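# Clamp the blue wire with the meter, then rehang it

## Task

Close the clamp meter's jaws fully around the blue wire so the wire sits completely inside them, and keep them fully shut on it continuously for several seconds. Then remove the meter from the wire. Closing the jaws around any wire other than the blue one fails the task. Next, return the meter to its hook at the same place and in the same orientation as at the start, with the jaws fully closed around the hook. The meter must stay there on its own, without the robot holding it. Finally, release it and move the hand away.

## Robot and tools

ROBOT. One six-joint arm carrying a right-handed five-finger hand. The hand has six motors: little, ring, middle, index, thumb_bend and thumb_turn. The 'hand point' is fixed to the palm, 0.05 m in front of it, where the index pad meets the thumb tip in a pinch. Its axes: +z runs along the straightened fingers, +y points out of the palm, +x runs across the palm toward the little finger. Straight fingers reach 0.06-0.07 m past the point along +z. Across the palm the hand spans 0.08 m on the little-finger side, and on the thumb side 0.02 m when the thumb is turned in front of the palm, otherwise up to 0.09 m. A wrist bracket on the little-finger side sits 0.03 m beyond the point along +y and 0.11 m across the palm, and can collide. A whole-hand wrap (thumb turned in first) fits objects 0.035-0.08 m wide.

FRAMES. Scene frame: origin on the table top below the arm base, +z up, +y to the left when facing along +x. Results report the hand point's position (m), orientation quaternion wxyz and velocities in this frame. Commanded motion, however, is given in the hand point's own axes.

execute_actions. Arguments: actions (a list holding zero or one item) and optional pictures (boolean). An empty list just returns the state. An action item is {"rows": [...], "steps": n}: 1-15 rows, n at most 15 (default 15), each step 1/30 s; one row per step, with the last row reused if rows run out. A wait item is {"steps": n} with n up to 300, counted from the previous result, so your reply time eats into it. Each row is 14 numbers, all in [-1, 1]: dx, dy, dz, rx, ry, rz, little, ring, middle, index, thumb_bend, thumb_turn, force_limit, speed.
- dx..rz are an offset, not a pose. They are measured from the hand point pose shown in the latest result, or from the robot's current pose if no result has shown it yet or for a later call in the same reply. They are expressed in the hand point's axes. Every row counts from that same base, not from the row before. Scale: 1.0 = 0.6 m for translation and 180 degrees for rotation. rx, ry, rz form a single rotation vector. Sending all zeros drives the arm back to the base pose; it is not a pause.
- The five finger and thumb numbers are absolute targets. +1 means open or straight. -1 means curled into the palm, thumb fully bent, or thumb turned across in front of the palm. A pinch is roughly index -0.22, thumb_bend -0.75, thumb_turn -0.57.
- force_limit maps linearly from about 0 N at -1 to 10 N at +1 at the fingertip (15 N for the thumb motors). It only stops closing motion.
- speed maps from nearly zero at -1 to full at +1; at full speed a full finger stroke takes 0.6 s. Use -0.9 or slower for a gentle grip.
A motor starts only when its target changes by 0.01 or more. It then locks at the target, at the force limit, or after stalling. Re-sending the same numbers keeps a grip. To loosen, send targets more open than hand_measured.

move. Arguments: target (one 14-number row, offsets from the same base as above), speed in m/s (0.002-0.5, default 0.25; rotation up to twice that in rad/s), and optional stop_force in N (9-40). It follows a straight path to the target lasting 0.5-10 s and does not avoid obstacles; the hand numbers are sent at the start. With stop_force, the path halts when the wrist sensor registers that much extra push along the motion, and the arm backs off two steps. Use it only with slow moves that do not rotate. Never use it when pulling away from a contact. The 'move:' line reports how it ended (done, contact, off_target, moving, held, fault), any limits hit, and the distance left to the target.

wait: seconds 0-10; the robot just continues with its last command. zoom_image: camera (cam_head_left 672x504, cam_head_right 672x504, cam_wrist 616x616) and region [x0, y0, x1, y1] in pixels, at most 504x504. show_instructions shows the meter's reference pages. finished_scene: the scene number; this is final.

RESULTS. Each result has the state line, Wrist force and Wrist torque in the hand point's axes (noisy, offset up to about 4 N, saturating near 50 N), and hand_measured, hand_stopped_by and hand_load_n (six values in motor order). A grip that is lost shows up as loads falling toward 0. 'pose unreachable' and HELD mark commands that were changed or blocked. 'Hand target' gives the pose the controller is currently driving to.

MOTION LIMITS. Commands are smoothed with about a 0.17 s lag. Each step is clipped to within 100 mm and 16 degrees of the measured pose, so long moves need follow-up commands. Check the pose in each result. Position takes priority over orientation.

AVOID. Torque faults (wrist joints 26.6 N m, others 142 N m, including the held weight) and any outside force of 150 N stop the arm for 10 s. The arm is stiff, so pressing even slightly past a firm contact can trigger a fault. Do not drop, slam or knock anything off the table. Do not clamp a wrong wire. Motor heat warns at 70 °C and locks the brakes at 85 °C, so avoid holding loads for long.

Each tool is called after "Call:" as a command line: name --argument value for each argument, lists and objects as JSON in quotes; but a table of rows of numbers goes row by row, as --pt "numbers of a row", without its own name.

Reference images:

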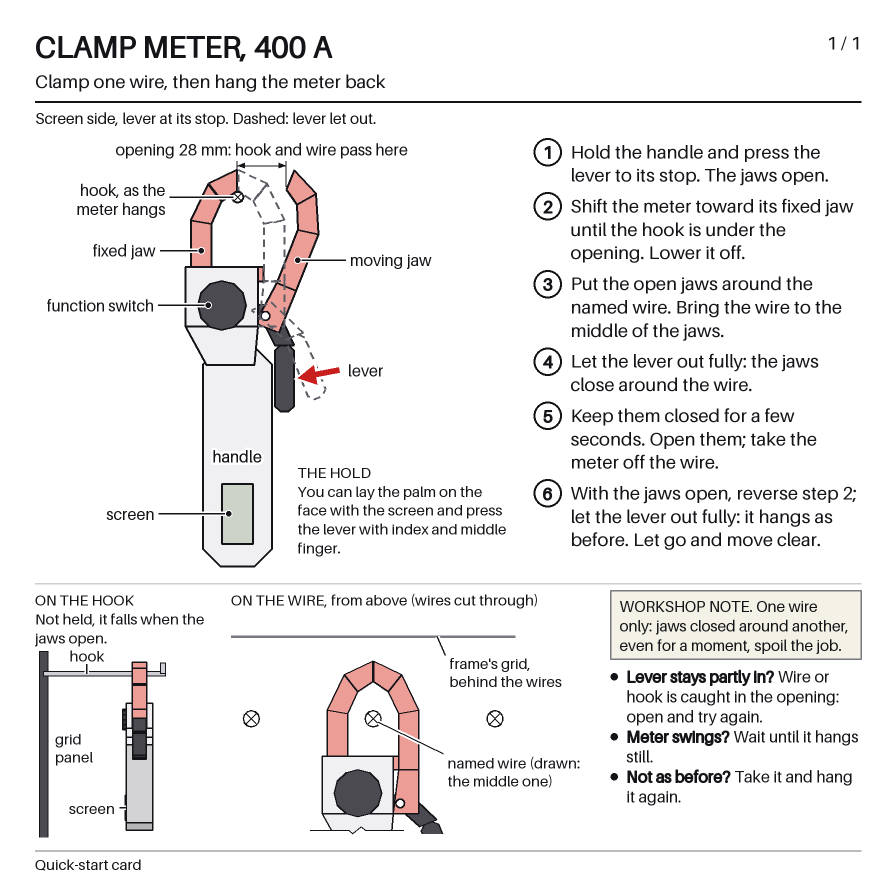

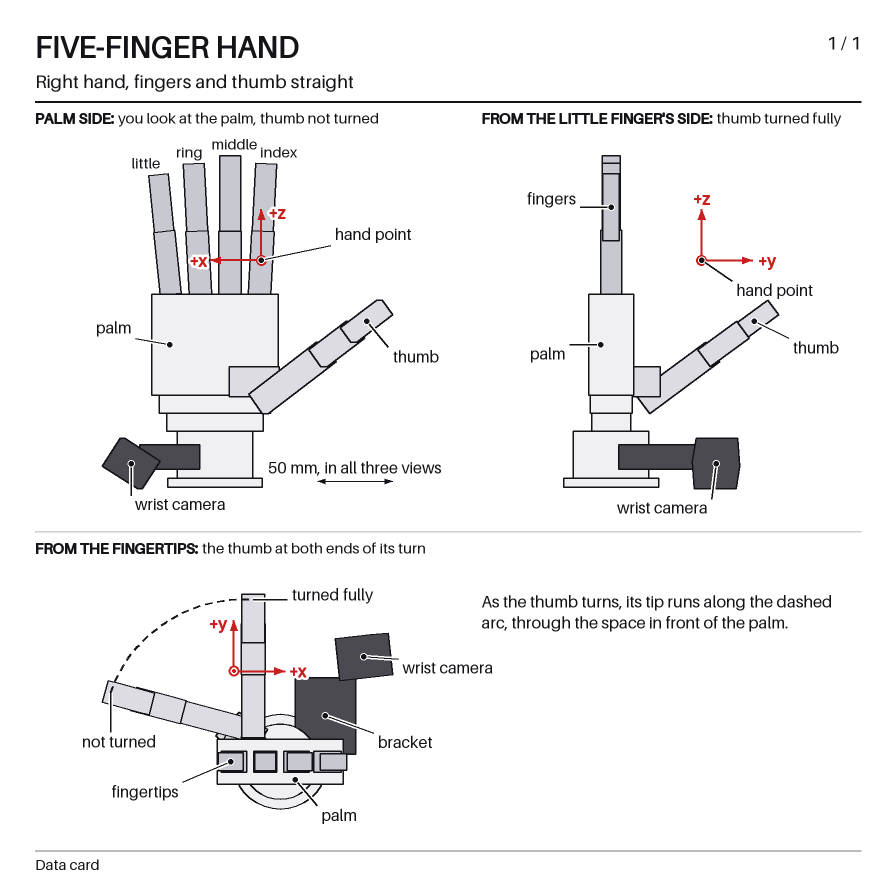

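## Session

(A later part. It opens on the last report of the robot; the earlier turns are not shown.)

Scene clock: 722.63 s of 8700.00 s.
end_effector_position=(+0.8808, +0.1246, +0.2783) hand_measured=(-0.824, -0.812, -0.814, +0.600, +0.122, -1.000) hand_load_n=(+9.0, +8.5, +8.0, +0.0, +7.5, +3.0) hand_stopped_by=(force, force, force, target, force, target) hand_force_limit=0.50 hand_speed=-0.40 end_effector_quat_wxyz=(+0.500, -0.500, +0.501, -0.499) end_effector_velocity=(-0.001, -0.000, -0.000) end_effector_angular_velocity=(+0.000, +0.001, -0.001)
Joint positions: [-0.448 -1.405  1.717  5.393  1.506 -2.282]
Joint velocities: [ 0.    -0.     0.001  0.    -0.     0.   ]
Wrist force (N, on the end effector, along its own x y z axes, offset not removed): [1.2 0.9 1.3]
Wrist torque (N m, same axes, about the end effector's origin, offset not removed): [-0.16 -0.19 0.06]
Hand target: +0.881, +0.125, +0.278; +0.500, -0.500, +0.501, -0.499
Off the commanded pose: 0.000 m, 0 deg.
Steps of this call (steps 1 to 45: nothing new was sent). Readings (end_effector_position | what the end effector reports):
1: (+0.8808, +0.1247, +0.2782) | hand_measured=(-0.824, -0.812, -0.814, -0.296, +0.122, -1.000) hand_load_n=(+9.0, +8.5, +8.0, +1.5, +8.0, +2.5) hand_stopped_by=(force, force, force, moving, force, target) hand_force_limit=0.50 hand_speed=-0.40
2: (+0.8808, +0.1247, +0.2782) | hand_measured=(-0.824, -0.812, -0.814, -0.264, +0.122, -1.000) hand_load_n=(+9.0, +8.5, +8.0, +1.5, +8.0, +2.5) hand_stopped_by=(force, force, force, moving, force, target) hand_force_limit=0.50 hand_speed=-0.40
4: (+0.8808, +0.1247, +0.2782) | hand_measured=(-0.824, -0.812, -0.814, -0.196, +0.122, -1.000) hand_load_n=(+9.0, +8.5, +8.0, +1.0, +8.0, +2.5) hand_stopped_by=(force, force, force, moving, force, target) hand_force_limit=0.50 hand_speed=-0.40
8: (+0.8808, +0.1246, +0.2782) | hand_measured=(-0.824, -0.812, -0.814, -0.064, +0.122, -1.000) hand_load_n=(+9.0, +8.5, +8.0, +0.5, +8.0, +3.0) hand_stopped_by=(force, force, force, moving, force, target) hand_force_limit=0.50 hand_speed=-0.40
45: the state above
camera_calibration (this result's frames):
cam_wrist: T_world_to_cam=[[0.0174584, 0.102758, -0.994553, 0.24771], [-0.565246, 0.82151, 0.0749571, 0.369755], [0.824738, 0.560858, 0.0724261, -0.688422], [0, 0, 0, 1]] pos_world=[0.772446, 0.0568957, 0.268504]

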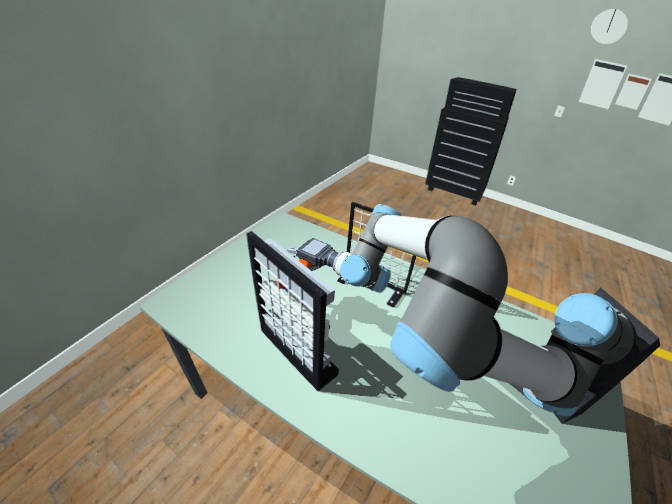

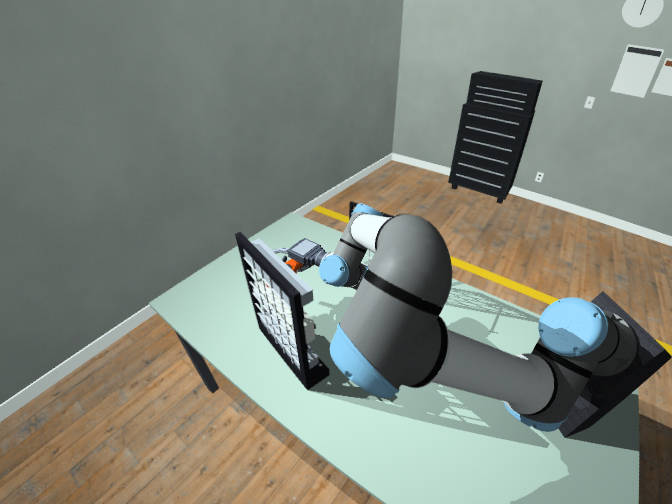

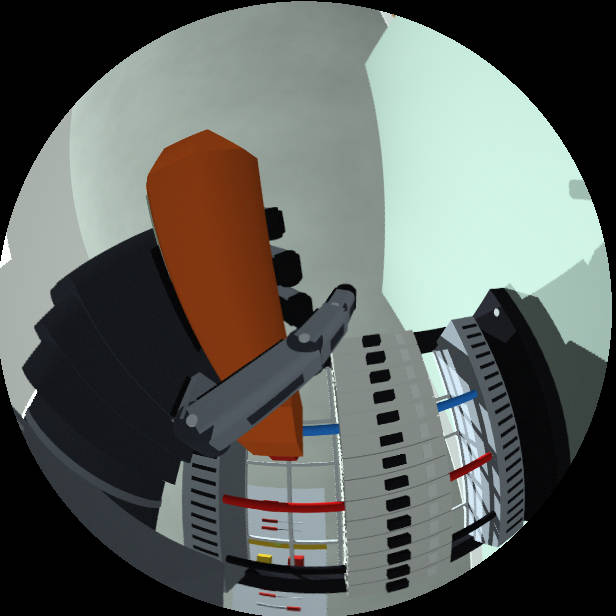

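Call:
zoom_image --camera "cam_head_left" --region '[265, 265, 305, 305]'

Call:
zoom_image --camera "cam_head_right" --region '[240, 240, 310, 310]'

Region (265, 265, 305, 305) of cam_head_left's 672x504 image, scaled by 12.600, with more detail than that image has.

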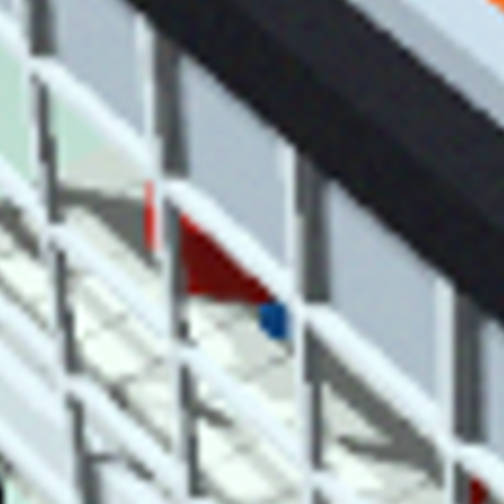

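Region (240, 240, 310, 310) of cam_head_right's 672x504 image, scaled by 7.200, with more detail than that image has.

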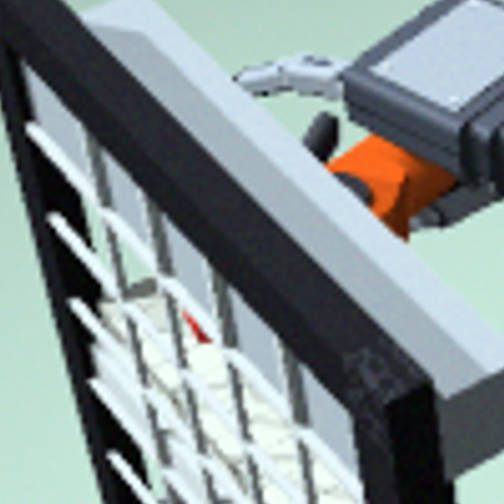

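Call:
execute_actions --actions '[{"rows": [[0,0,0,0,0,0,-0.98,-0.98,-0.98,-0.8,-1,-1,1.0,-0.4]], "steps": 15}]' --pictures false

Call:
wait --seconds 1.2

Call:
zoom_image --camera "cam_head_left" --region '[250, 230, 350, 330]'

Scene clock: 732.07 s of 8700.00 s.
end_effector_position=(+0.8808, +0.1246, +0.2783) hand_measured=(-0.824, -0.812, -0.814, +0.204, +0.122, -1.000) hand_load_n=(+9.0, +8.5, +8.0, +0.0, +7.5, +3.0) hand_stopped_by=(force, force, force, moving, force, target) hand_force_limit=1.00 hand_speed=-0.40 end_effector_quat_wxyz=(+0.500, -0.500, +0.501, -0.499) end_effector_velocity=(-0.000, +0.000, -0.000) end_effector_angular_velocity=(+0.001, +0.000, +0.000)
Joint positions: [-0.448 -1.405  1.717  5.393  1.506 -2.282]
Joint velocities: [ 0.     0.     0.    -0.    -0.001  0.001]
Wrist force (N, on the end effector, along its own x y z axes, offset not removed): [0.8 1.3 0.6]
Wrist torque (N m, same axes, about the end effector's origin, offset not removed): [0.02 -0.03 0.08]
Hand target: +0.881, +0.125, +0.278; +0.500, -0.500, +0.501, -0.499
Off the commanded pose: 0.000 m, 0 deg.
Steps of this call (steps 1 to 90: nothing new was sent; then 5.93 s passed at rest; steps 91 to 105: all 15 steps of this action). Readings (end_effector_position | what the end effector reports):
91: (+0.8808, +0.1246, +0.2783) | hand_measured=(-0.824, -0.812, -0.814, +0.600, +0.122, -1.000) hand_load_n=(+9.0, +8.5, +8.0, +0.0, +7.5, +3.0) hand_stopped_by=(force, force, force, moving, force, target) hand_force_limit=1.00 hand_speed=-0.40
92: (+0.8808, +0.1246, +0.2783) | hand_measured=(-0.824, -0.812, -0.814, +0.600, +0.122, -1.000) hand_load_n=(+9.0, +8.5, +8.0, +0.0, +7.5, +3.0) hand_stopped_by=(force, force, force, moving, force, target) hand_force_limit=1.00 hand_speed=-0.40
94: (+0.8808, +0.1246, +0.2783) | hand_measured=(-0.824, -0.812, -0.814, +0.570, +0.122, -1.000) hand_load_n=(+9.0, +8.5, +8.0, +0.0, +7.5, +3.0) hand_stopped_by=(force, force, force, moving, force, target) hand_force_limit=1.00 hand_speed=-0.40
98: (+0.8808, +0.1246, +0.2783) | hand_measured=(-0.824, -0.812, -0.814, +0.436, +0.122, -1.000) hand_load_n=(+9.0, +8.5, +8.0, +0.0, +7.5, +3.0) hand_stopped_by=(force, force, force, moving, force, target) hand_force_limit=1.00 hand_speed=-0.40
105: the state above

Scene clock: 733.27 s of 8700.00 s.
end_effector_position=(+0.8808, +0.1246, +0.2783) hand_measured=(-0.824, -0.812, -0.814, -0.726, +0.122, -1.000) hand_load_n=(+10.5, +8.5, +7.5, +10.0, +8.5, +2.5) hand_stopped_by=(force, force, force, force, force, target) hand_force_limit=1.00 hand_speed=-0.40 end_effector_quat_wxyz=(+0.500, -0.500, +0.501, -0.499) end_effector_velocity=(-0.000, +0.000, +0.000) end_effector_angular_velocity=(+0.001, +0.000, +0.000)
Joint positions: [-0.448 -1.405  1.717  5.393  1.506 -2.282]
Joint velocities: [ 0.     0.     0.    -0.    -0.     0.001]
Wrist force (N, on the end effector, along its own x y z axes, offset not removed): [1.7 3.8 0.2]
Wrist torque (N m, same axes, about the end effector's origin, offset not removed): [0.33 -0.16 0.20]
Hand target: +0.881, +0.125, +0.278; +0.500, -0.500, +0.501, -0.499
Off the commanded pose: 0.000 m, 0 deg.
Steps of this call (steps 1 to 36: nothing new was sent). Readings (end_effector_position | what the end effector reports):
1: (+0.8808, +0.1246, +0.2783) | hand_measured=(-0.824, -0.812, -0.814, +0.170, +0.122, -1.000) hand_load_n=(+9.0, +8.5, +8.0, +0.0, +7.5, +3.0) hand_stopped_by=(force, force, force, moving, force, target) hand_force_limit=1.00 hand_speed=-0.40
2: (+0.8808, +0.1246, +0.2783) | hand_measured=(-0.824, -0.812, -0.814, +0.136, +0.122, -1.000) hand_load_n=(+9.0, +8.5, +8.0, +0.0, +7.5, +3.0) hand_stopped_by=(force, force, force, moving, force, target) hand_force_limit=1.00 hand_speed=-0.40
4: (+0.8808, +0.1246, +0.2783) | hand_measured=(-0.824, -0.812, -0.814, +0.070, +0.122, -1.000) hand_load_n=(+9.0, +8.5, +8.0, +0.0, +7.5, +3.0) hand_stopped_by=(force, force, force, moving, force, target) hand_force_limit=1.00 hand_speed=-0.40
8: (+0.8808, +0.1246, +0.2783) | hand_measured=(-0.824, -0.812, -0.814, -0.064, +0.122, -1.000) hand_load_n=(+9.0, +8.5, +8.0, +0.5, +8.0, +3.0) hand_stopped_by=(force, force, force, moving, force, target) hand_force_limit=1.00 hand_speed=-0.40
36: the state above
camera_calibration (this result's frames):
cam_wrist: T_world_to_cam=[[0.0174582, 0.102758, -0.994553, 0.24771], [-0.565246, 0.82151, 0.0749569, 0.369755], [0.824738, 0.560859, 0.0724257, -0.688422], [0, 0, 0, 1]] pos_world=[0.772446, 0.0568956, 0.268504]

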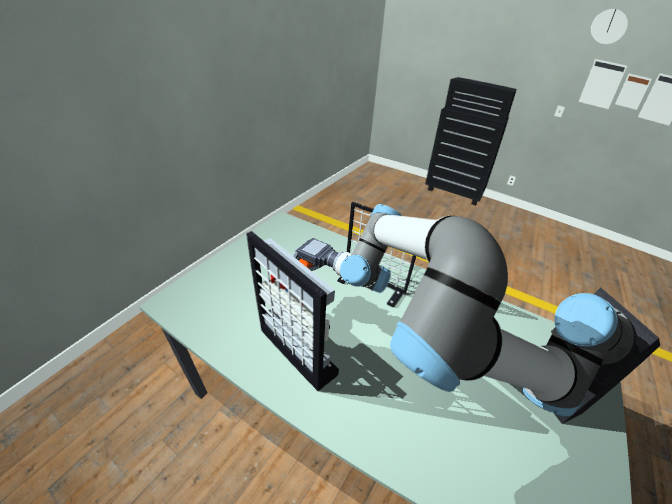

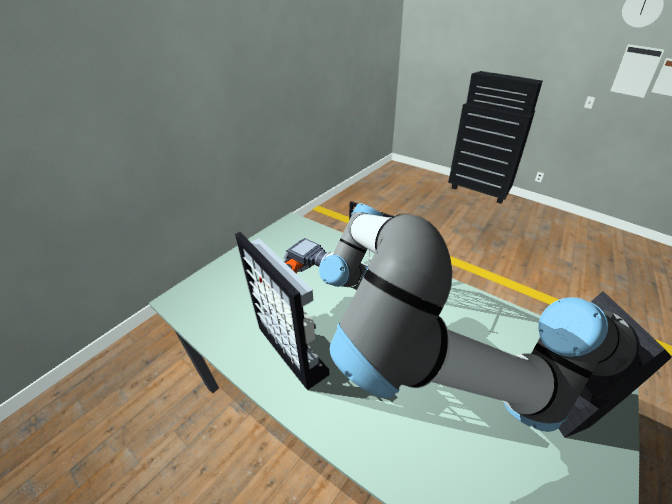

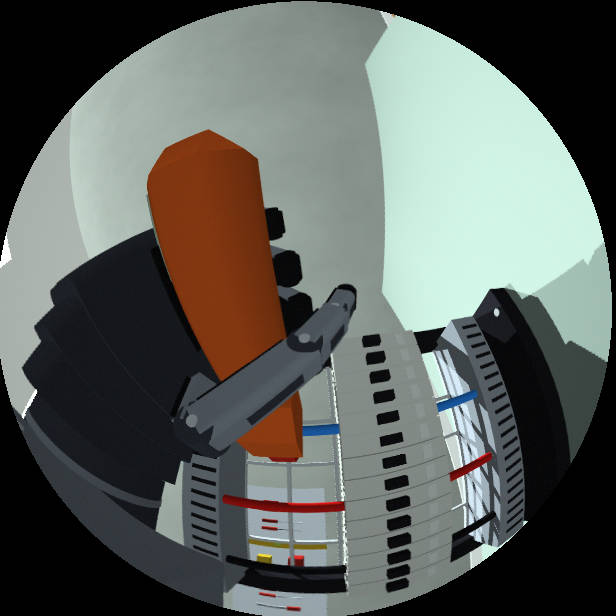

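Region (250, 230, 350, 330) of cam_head_left's 672x504 image, scaled by 5.040, with more detail than that image has.

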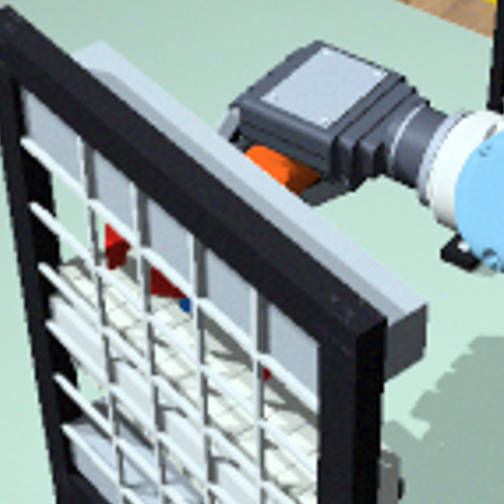

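Call:
move --target '[0,0,-0.02,0,0,0,-0.98,-0.98,-0.98,-0.8,-1,-1,1.0,-0.4]' --speed 0.03

Call:
move --target '[0.1,0,0,0,0,0,-0.98,-0.98,-0.98,-0.8,-1,-1,1.0,-0.4]' --speed 0.04

Scene clock: 739.30 s of 8700.00 s.
end_effector_position=(+0.8691, +0.1246, +0.2783) hand_measured=(-0.824, -0.812, -0.814, -0.726, +0.122, -1.000) hand_load_n=(+10.5, +8.5, +7.5, +10.0, +8.5, +2.5) hand_stopped_by=(force, force, force, force, force, target) hand_force_limit=1.00 hand_speed=-0.40 end_effector_quat_wxyz=(+0.500, -0.500, +0.501, -0.499) end_effector_velocity=(-0.003, +0.000, -0.000) end_effector_angular_velocity=(-0.000, +0.001, +0.000)
Joint positions: [-0.45  -1.422  1.755  5.372  1.505 -2.281]
Joint velocities: [-0.    -0.004  0.009 -0.005 -0.001  0.   ]
Wrist force (N, on the end effector, along its own x y z axes, offset not removed): [2.3 2.5 0.3]
Wrist torque (N m, same axes, about the end effector's origin, offset not removed): [0.19 -0.28 0.15]
Hand target: +0.869, +0.125, +0.278; +0.500, -0.500, +0.501, -0.499
Off the commanded pose: 0.000 m, 0 deg.
After step 90, 2.23 s passed at rest.
move: done
camera_calibration (this result's frames):
cam_wrist: T_world_to_cam=[[0.0174444, 0.102759, -0.994553, 0.247949], [-0.565228, 0.821521, 0.0749672, 0.363148], [0.82475, 0.560842, 0.0724135, -0.678798], [0, 0, 0, 1]] pos_world=[0.760775, 0.0568857, 0.268528]

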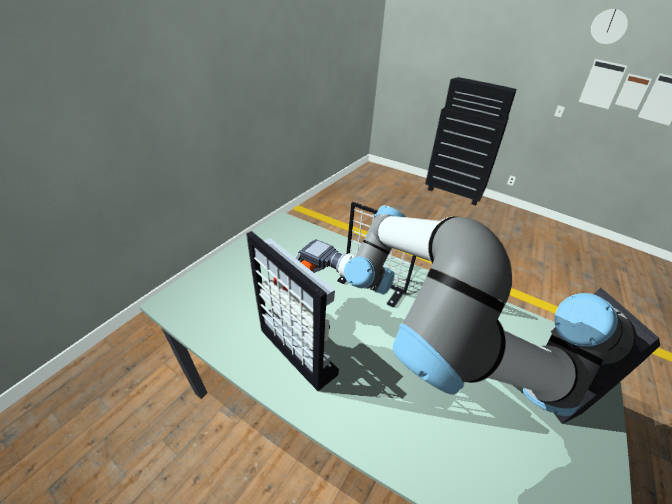

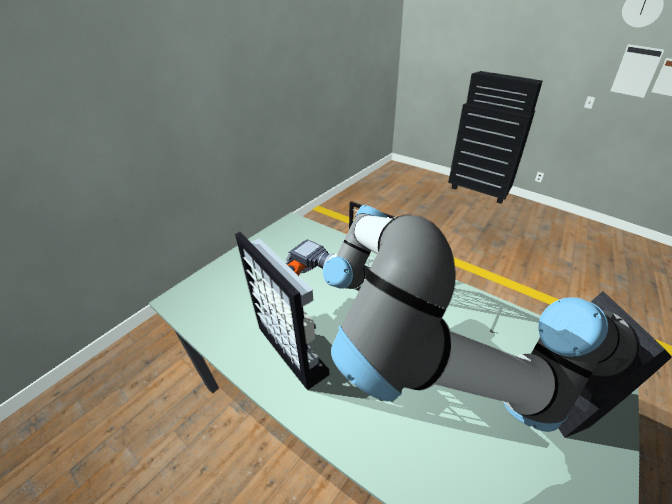

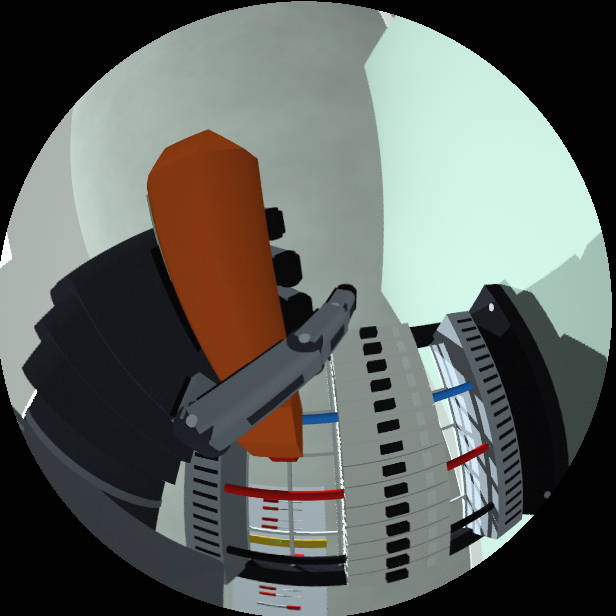

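Scene clock: 741.20 s of 8700.00 s.
end_effector_position=(+0.8692, +0.0649, +0.2782) hand_measured=(-0.824, -0.812, -0.814, -0.726, +0.122, -1.000) hand_load_n=(+10.5, +8.5, +7.5, +10.0, +8.5, +2.5) hand_stopped_by=(force, force, force, force, force, target) hand_force_limit=1.00 hand_speed=-0.40 end_effector_quat_wxyz=(+0.500, -0.500, +0.501, -0.499) end_effector_velocity=(+0.000, -0.002, +0.000) end_effector_angular_velocity=(-0.000, -0.000, +0.001)
Joint positions: [-0.526 -1.35   1.768  5.283  1.441 -2.239]
Joint velocities: [-0.003  0.004 -0.001 -0.004 -0.003  0.002]
Wrist force (N, on the end effector, along its own x y z axes, offset not removed): [1.3 1.3 -0.7]
Wrist torque (N m, same axes, about the end effector's origin, offset not removed): [-0.03 -0.09 0.16]
Hand target: +0.869, +0.065, +0.278; +0.500, -0.500, +0.501, -0.499
Off the commanded pose: 0.000 m, 0 deg.
move: done
camera_calibration (this result's frames):
cam_wrist: T_world_to_cam=[[0.017565, 0.102903, -0.994536, 0.253863], [-0.565198, 0.821537, 0.0750206, 0.412169], [0.824768, 0.560792, 0.0725907, -0.64544], [0, 0, 0, 1]] pos_world=[0.760836, -0.00277777, 0.268408]

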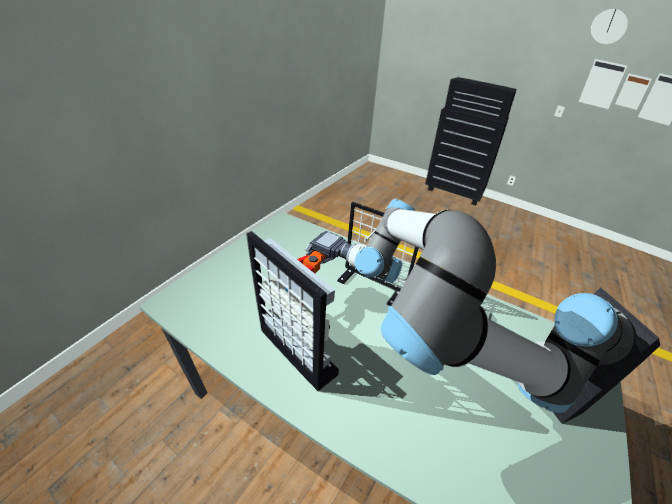

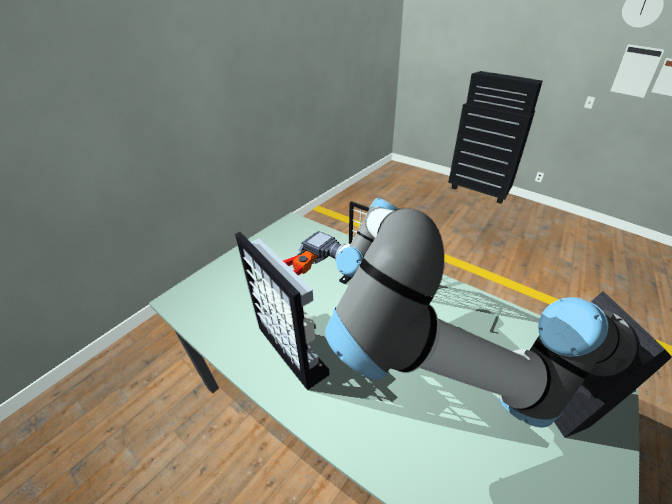

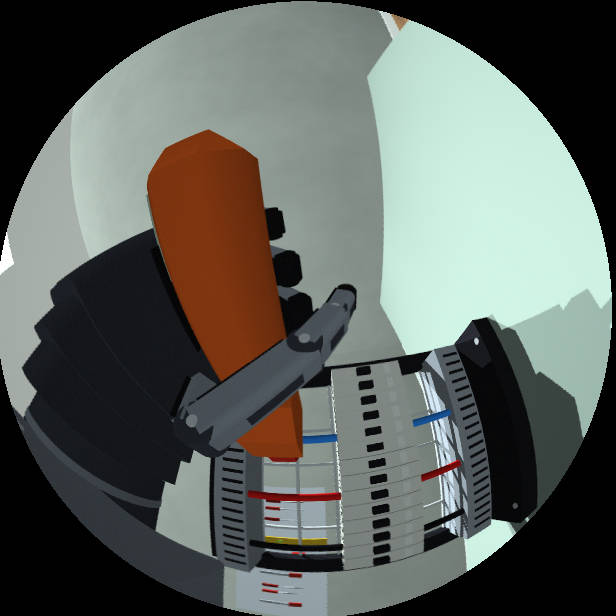

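Call:
move --target '[0.0415,-0.0243,0.0513,0,0,0,-0.98,-0.98,-0.98,-0.8,-1,-1,1.0,-0.4]' --speed 0.08

Call:
move --target '[0,0.198,0,0,0,0.5,-0.98,-0.98,-0.98,-0.8,-1,-1,1.0,-0.4]' --speed 0.2

Scene clock: 745.13 s of 8700.00 s.
end_effector_position=(+0.8998, +0.0402, +0.2926) hand_measured=(-0.824, -0.812, -0.814, -0.726, +0.122, -1.000) hand_load_n=(+10.5, +8.5, +7.5, +10.0, +8.5, +2.5) hand_stopped_by=(force, force, force, force, force, target) hand_force_limit=1.00 hand_speed=-0.40 end_effector_quat_wxyz=(+0.500, -0.500, +0.501, -0.499) end_effector_velocity=(+0.002, -0.001, +0.001) end_effector_angular_velocity=(-0.000, -0.000, +0.000)
Joint positions: [-0.568 -1.296  1.672  5.322  1.406 -2.216]
Joint velocities: [-0.002  0.003 -0.007  0.003 -0.001  0.001]
Wrist force (N, on the end effector, along its own x y z axes, offset not removed): [1.8 1.5 1.8]
Wrist torque (N m, same axes, about the end effector's origin, offset not removed): [-0.07 -0.24 0.04]
Hand target: +0.900, +0.040, +0.293; +0.500, -0.500, +0.501, -0.499
Off the commanded pose: 0.000 m, 0 deg.
move: done
camera_calibration (this result's frames):
cam_wrist: T_world_to_cam=[[0.0176675, 0.102982, -0.994526, 0.270094], [-0.565215, 0.821524, 0.0750271, 0.448763], [0.824754, 0.560796, 0.0727214, -0.657908], [0, 0, 0, 1]] pos_world=[0.791488, -0.027533, 0.282791]

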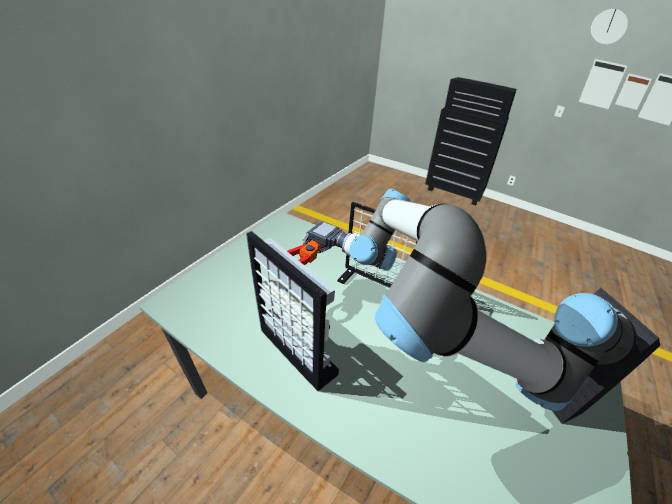

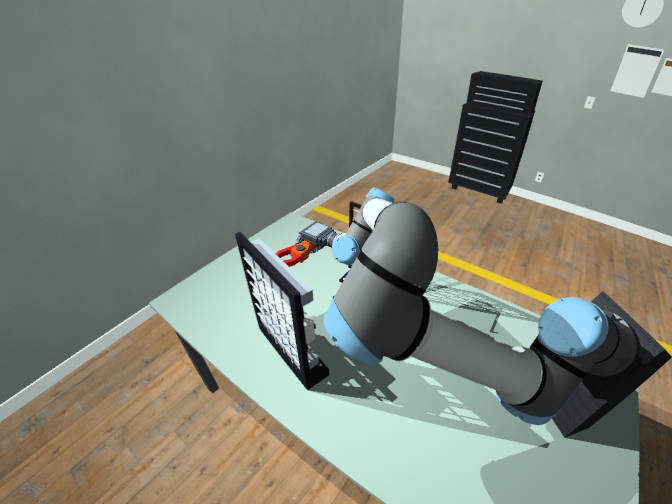

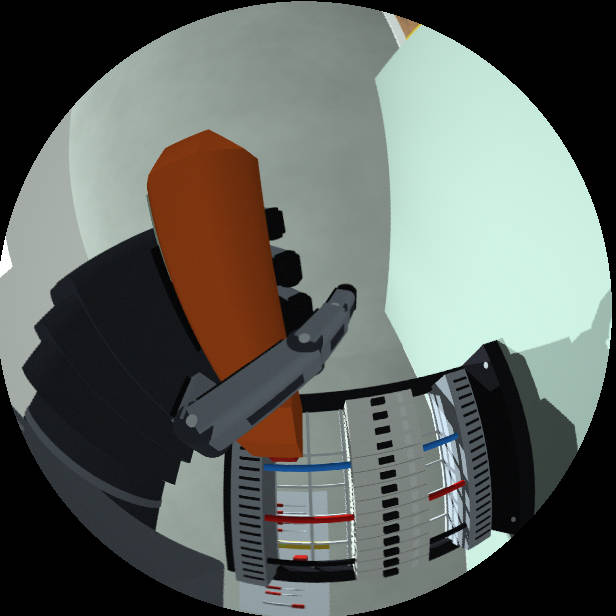

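Scene clock: 749.57 s of 8700.00 s.
end_effector_position=(+0.8995, +0.0405, +0.1738) hand_measured=(-0.824, -0.812, -0.814, -0.726, +0.122, -1.000) hand_load_n=(+10.5, +8.5, +7.5, +10.0, +8.5, +2.5) hand_stopped_by=(force, force, force, force, force, target) hand_force_limit=1.00 hand_speed=-0.40 end_effector_quat_wxyz=(+0.706, +0.000, +0.708, -0.000) end_effector_velocity=(+0.000, +0.000, -0.001) end_effector_angular_velocity=(+0.016, -0.000, +0.000)
Joint positions: [-0.331 -0.913  1.474  5.145  1.604 -0.778]
Joint velocities: [ 0.003  0.003 -0.003 -0.     0.002  0.014]
Wrist force (N, on the end effector, along its own x y z axes, offset not removed): [3.8 -0.2 0.4]
Wrist torque (N m, same axes, about the end effector's origin, offset not removed): [-0.07 -0.32 0.11]
Hand target: +0.900, +0.041, +0.174; +0.706, +0.001, +0.708, +0.000
Off the commanded pose: 0.000 m, 0 deg.
move: done
camera_calibration (this result's frames):
cam_wrist: T_world_to_cam=[[0.0196604, 0.994736, 0.100564, -0.0763337], [-0.564236, -0.0719965, 0.822468, 0.362594], [0.825379, -0.0729118, 0.559851, -0.708745], [0, 0, 0, 1]] pos_world=[0.791073, 0.0503616, 0.106245]

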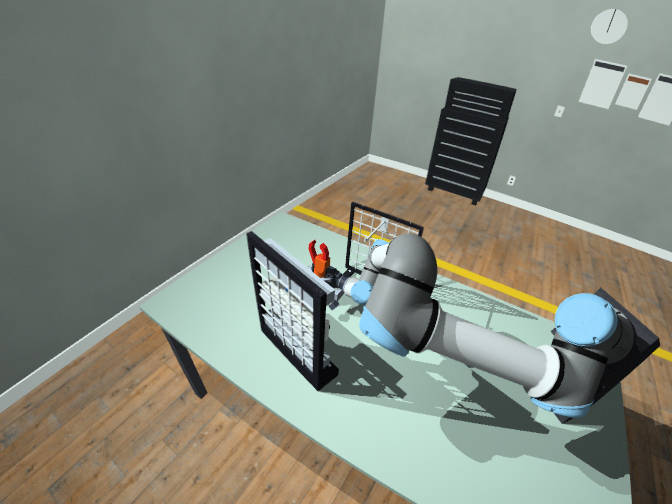

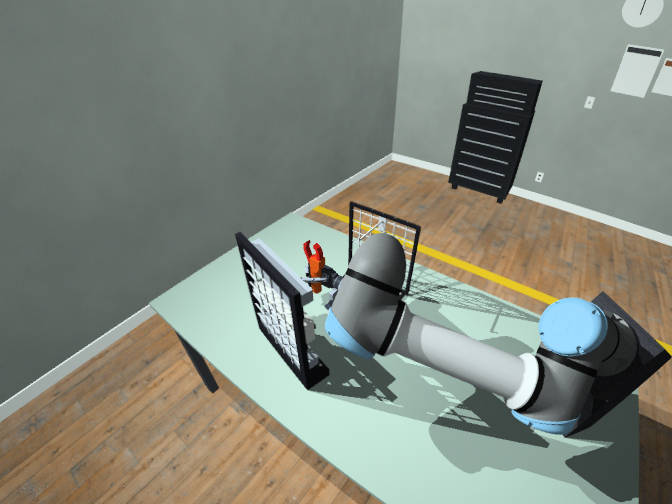

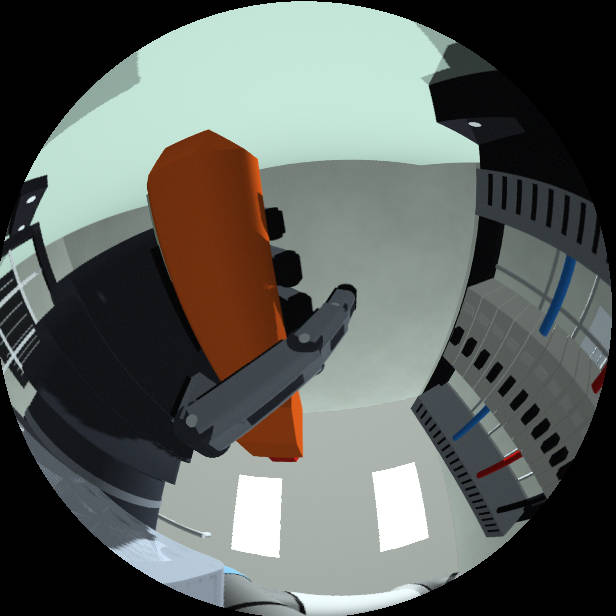

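Call:
move --target '[-0.001,-0.2042,-0.2317,0,0,0,-0.98,-0.98,-0.98,-0.8,-1,-1,1.0,-0.4]' --speed 0.15

Call:
zoom_image --camera "cam_head_left" --region '[325, 210, 405, 300]'

Scene clock: 758.37 s of 8700.00 s.
end_effector_position=(+0.7609, -0.0819, +0.1748) hand_measured=(-0.824, -0.812, -0.814, -0.726, +0.122, -1.000) hand_load_n=(+10.5, +8.5, +7.5, +10.0, +8.5, +2.5) hand_stopped_by=(force, force, force, force, force, target) hand_force_limit=1.00 hand_speed=-0.40 end_effector_quat_wxyz=(+0.707, +0.000, +0.708, -0.000) end_effector_velocity=(-0.001, -0.001, +0.000) end_effector_angular_velocity=(-0.002, -0.001, +0.001)
Joint positions: [-0.475 -0.806  1.802  4.708  1.484 -0.699]
Joint velocities: [-0.002  0.002  0.002 -0.007 -0.002 -0.   ]
Wrist force (N, on the end effector, along its own x y z axes, offset not removed): [2.8 -1.5 0.8]
Wrist torque (N m, same axes, about the end effector's origin, offset not removed): [-0.27 -0.17 0.06]
Hand target: +0.761, -0.082, +0.175; +0.707, +0.000, +0.708, -0.000
Off the commanded pose: 0.000 m, 0 deg.
After step 90, 3.97 s passed at rest.
move: done
camera_calibration (this result's frames):
cam_wrist: T_world_to_cam=[[0.0197482, 0.994705, 0.100856, 0.0479113], [-0.564417, -0.0721724, 0.822329, 0.274896], [0.825253, -0.0731642, 0.560004, -0.603733], [0, 0, 0, 1]] pos_world=[0.652443, -0.0719893, 0.107205]

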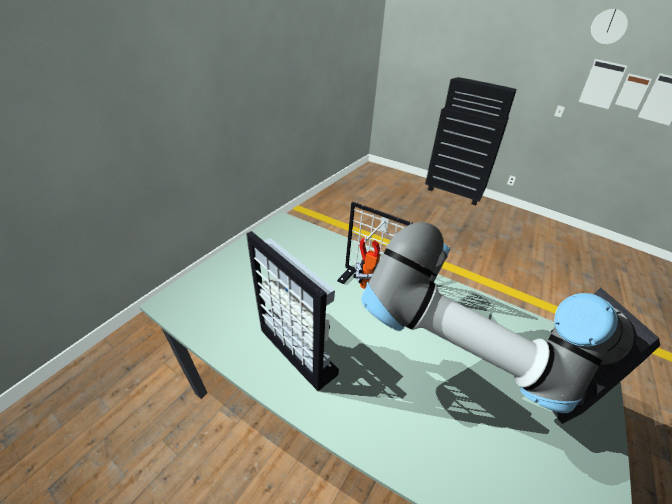

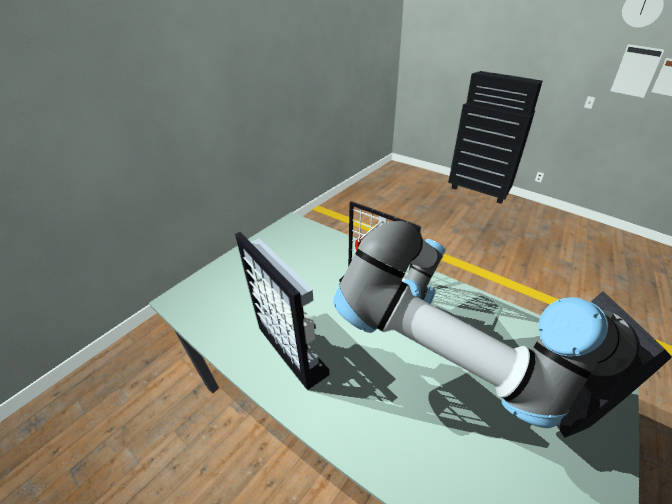

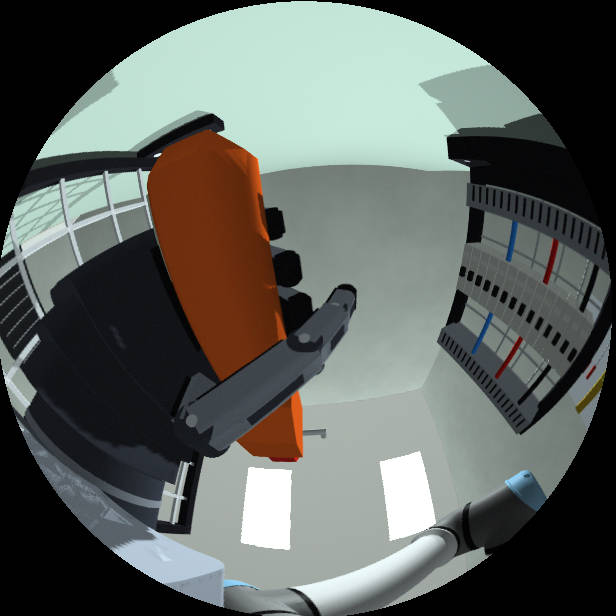

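Region (325, 210, 405, 300) of cam_head_left's 672x504 image, scaled by 5.600, with more detail than that image has.

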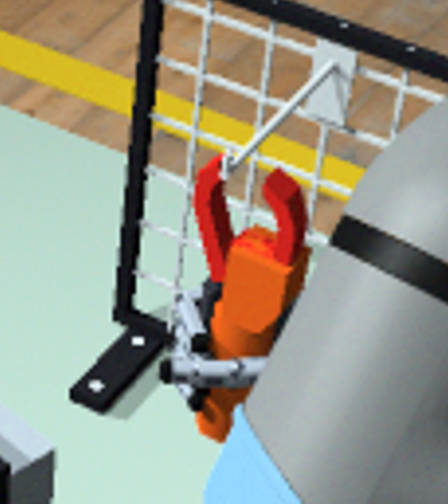

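Call:
move --target '[-0.0468,0,0,0,0,0,-0.98,-0.98,-0.98,-0.8,-1,-1,1.0,-0.4]' --speed 0.03

Call:
zoom_image --camera "cam_head_left" --region '[325, 210, 405, 300]'

Scene clock: 763.80 s of 8700.00 s.
end_effector_position=(+0.7609, -0.0819, +0.2026) hand_measured=(-0.824, -0.812, -0.814, -0.726, +0.122, -1.000) hand_load_n=(+10.5, +8.5, +7.5, +10.0, +8.5, +2.5) hand_stopped_by=(force, force, force, force, force, target) hand_force_limit=1.00 hand_speed=-0.40 end_effector_quat_wxyz=(+0.707, +0.000, +0.708, -0.000) end_effector_velocity=(+0.001, +0.000, +0.003) end_effector_angular_velocity=(-0.001, -0.001, +0.001)
Joint positions: [-0.513 -0.856  1.844  4.714  1.452 -0.678]
Joint velocities: [-0.004 -0.005  0.002  0.001 -0.003  0.001]
Wrist force (N, on the end effector, along its own x y z axes, offset not removed): [3.1 -1.6 1.0]
Wrist torque (N m, same axes, about the end effector's origin, offset not removed): [-0.14 -0.21 0.07]
Hand target: +0.761, -0.082, +0.203; +0.707, +0.000, +0.708, -0.000
Off the commanded pose: 0.000 m, 0 deg.
After step 90, 1.13 s passed at rest.
move: done
camera_calibration (this result's frames):
cam_wrist: T_world_to_cam=[[0.0197422, 0.994697, 0.100932, 0.0451082], [-0.564493, -0.0722322, 0.822271, 0.252152], [0.825202, -0.0732089, 0.560074, -0.619328], [0, 0, 0, 1]] pos_world=[0.652518, -0.0719959, 0.134979]

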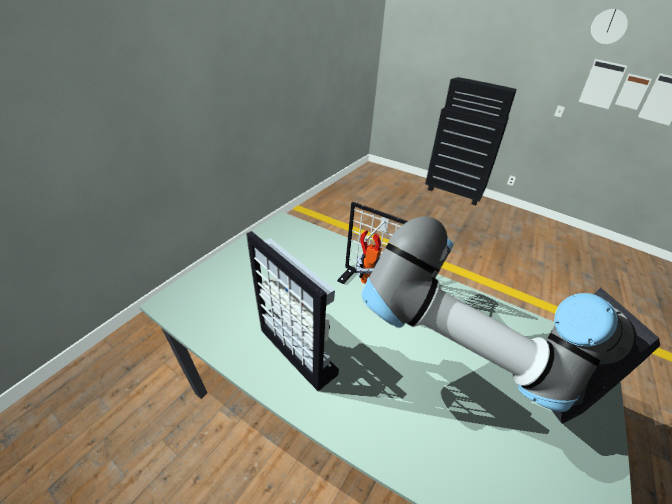

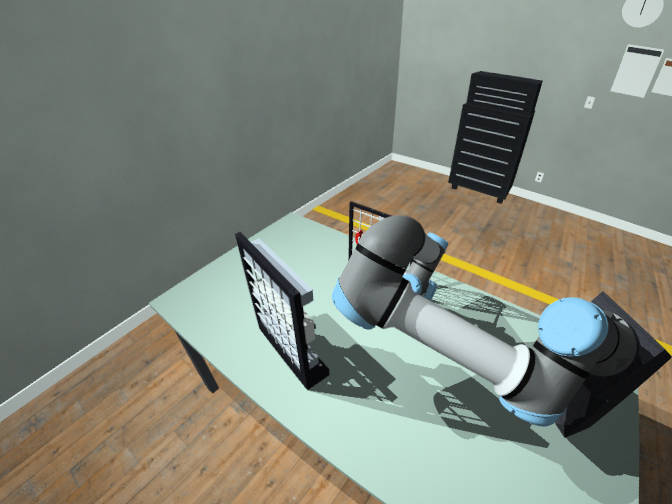

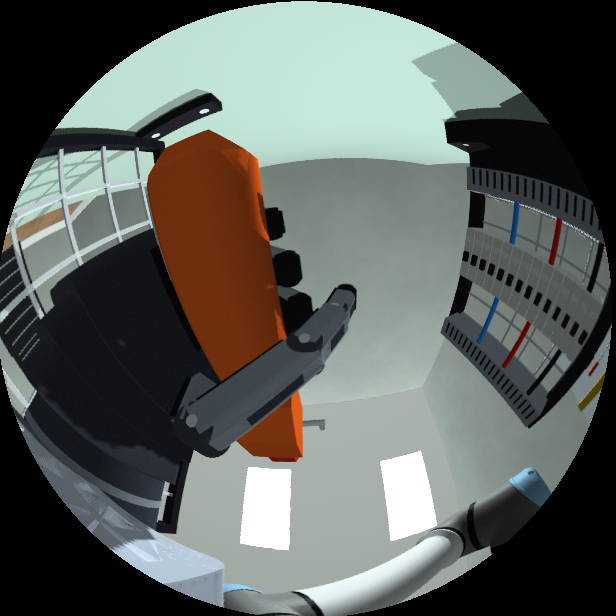

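Region (325, 210, 405, 300) of cam_head_left's 672x504 image, scaled by 5.600, with more detail than that image has.

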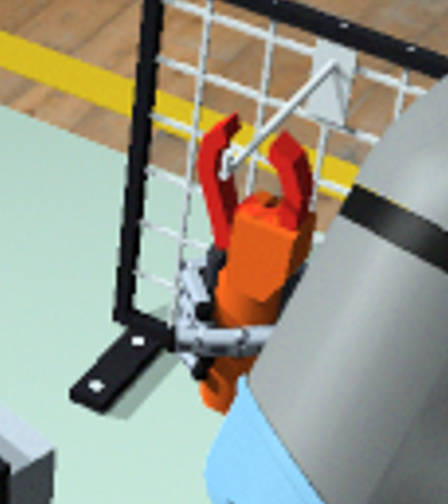

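Call:
move --target '[-0.005,0,0.0223,0,0,0,-0.98,-0.98,-0.98,-0.8,-1,-1,1.0,-0.4]' --speed 0.03

Call:
zoom_image --camera "cam_head_left" --region '[325, 210, 405, 300]'

Scene clock: 767.80 s of 8700.00 s.
end_effector_position=(+0.7740, -0.0819, +0.2055) hand_measured=(-0.824, -0.812, -0.814, -0.726, +0.122, -1.000) hand_load_n=(+10.5, +8.5, +7.5, +10.0, +8.5, +2.5) hand_stopped_by=(force, force, force, force, force, target) hand_force_limit=1.00 hand_speed=-0.40 end_effector_quat_wxyz=(+0.707, +0.000, +0.708, -0.000) end_effector_velocity=(+0.003, +0.000, +0.001) end_effector_angular_velocity=(-0.000, -0.000, +0.001)
Joint positions: [-0.514 -0.86   1.814  4.748  1.451 -0.677]
Joint velocities: [-0.    -0.    -0.007  0.006 -0.     0.   ]
Wrist force (N, on the end effector, along its own x y z axes, offset not removed): [3.4 -0.8 0.0]
Wrist torque (N m, same axes, about the end effector's origin, offset not removed): [-0.05 -0.16 0.12]
Hand target: +0.774, -0.082, +0.206; +0.707, +0.000, +0.708, -0.000
Off the commanded pose: 0.000 m, 0 deg.
After step 90, 0.17 s passed at rest.
move: done
camera_calibration (this result's frames):
cam_wrist: T_world_to_cam=[[0.0197276, 0.994697, 0.100935, 0.0445532], [-0.564501, -0.0722418, 0.822265, 0.257155], [0.825197, -0.073199, 0.560082, -0.63177], [0, 0, 0, 1]] pos_world=[0.665619, -0.0719845, 0.137897]

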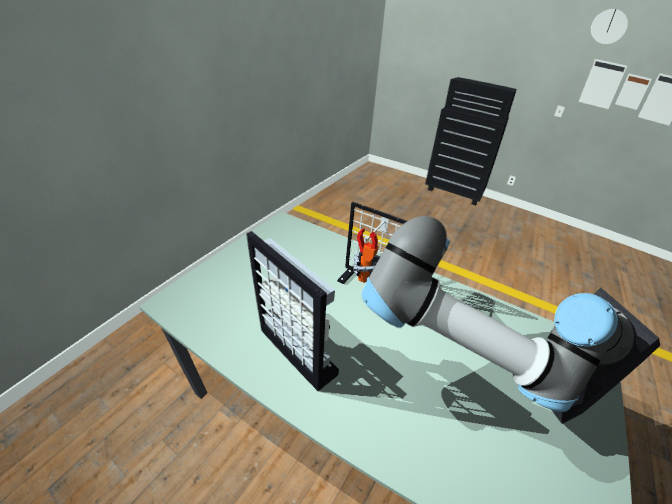

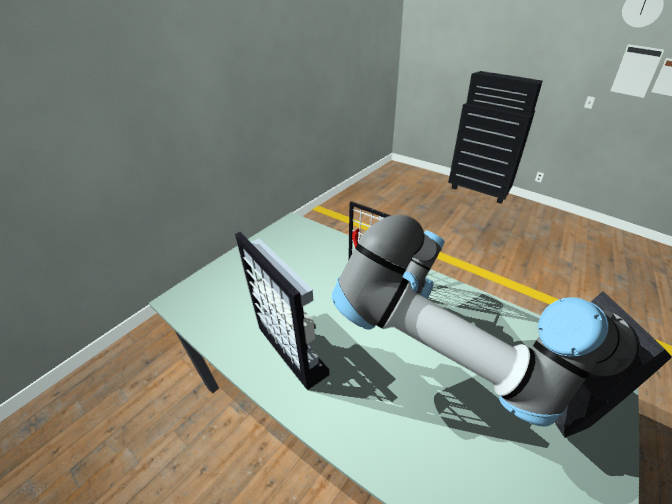

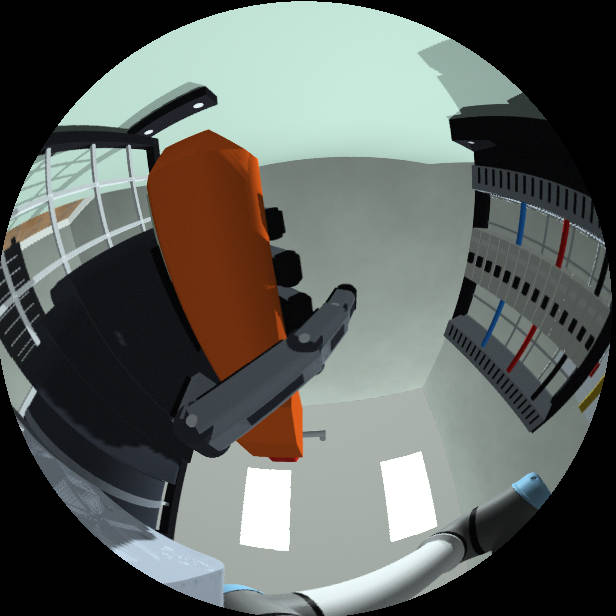

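Region (325, 210, 405, 300) of cam_head_left's 672x504 image, scaled by 5.600, with more detail than that image has.

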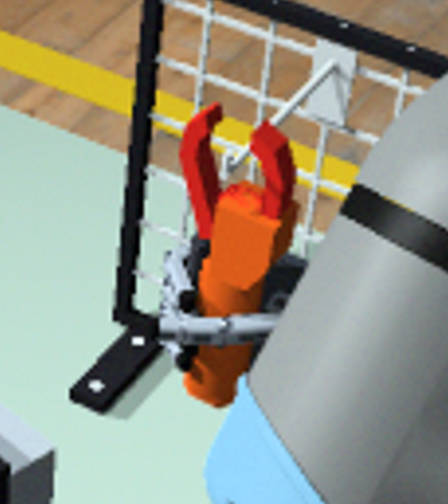

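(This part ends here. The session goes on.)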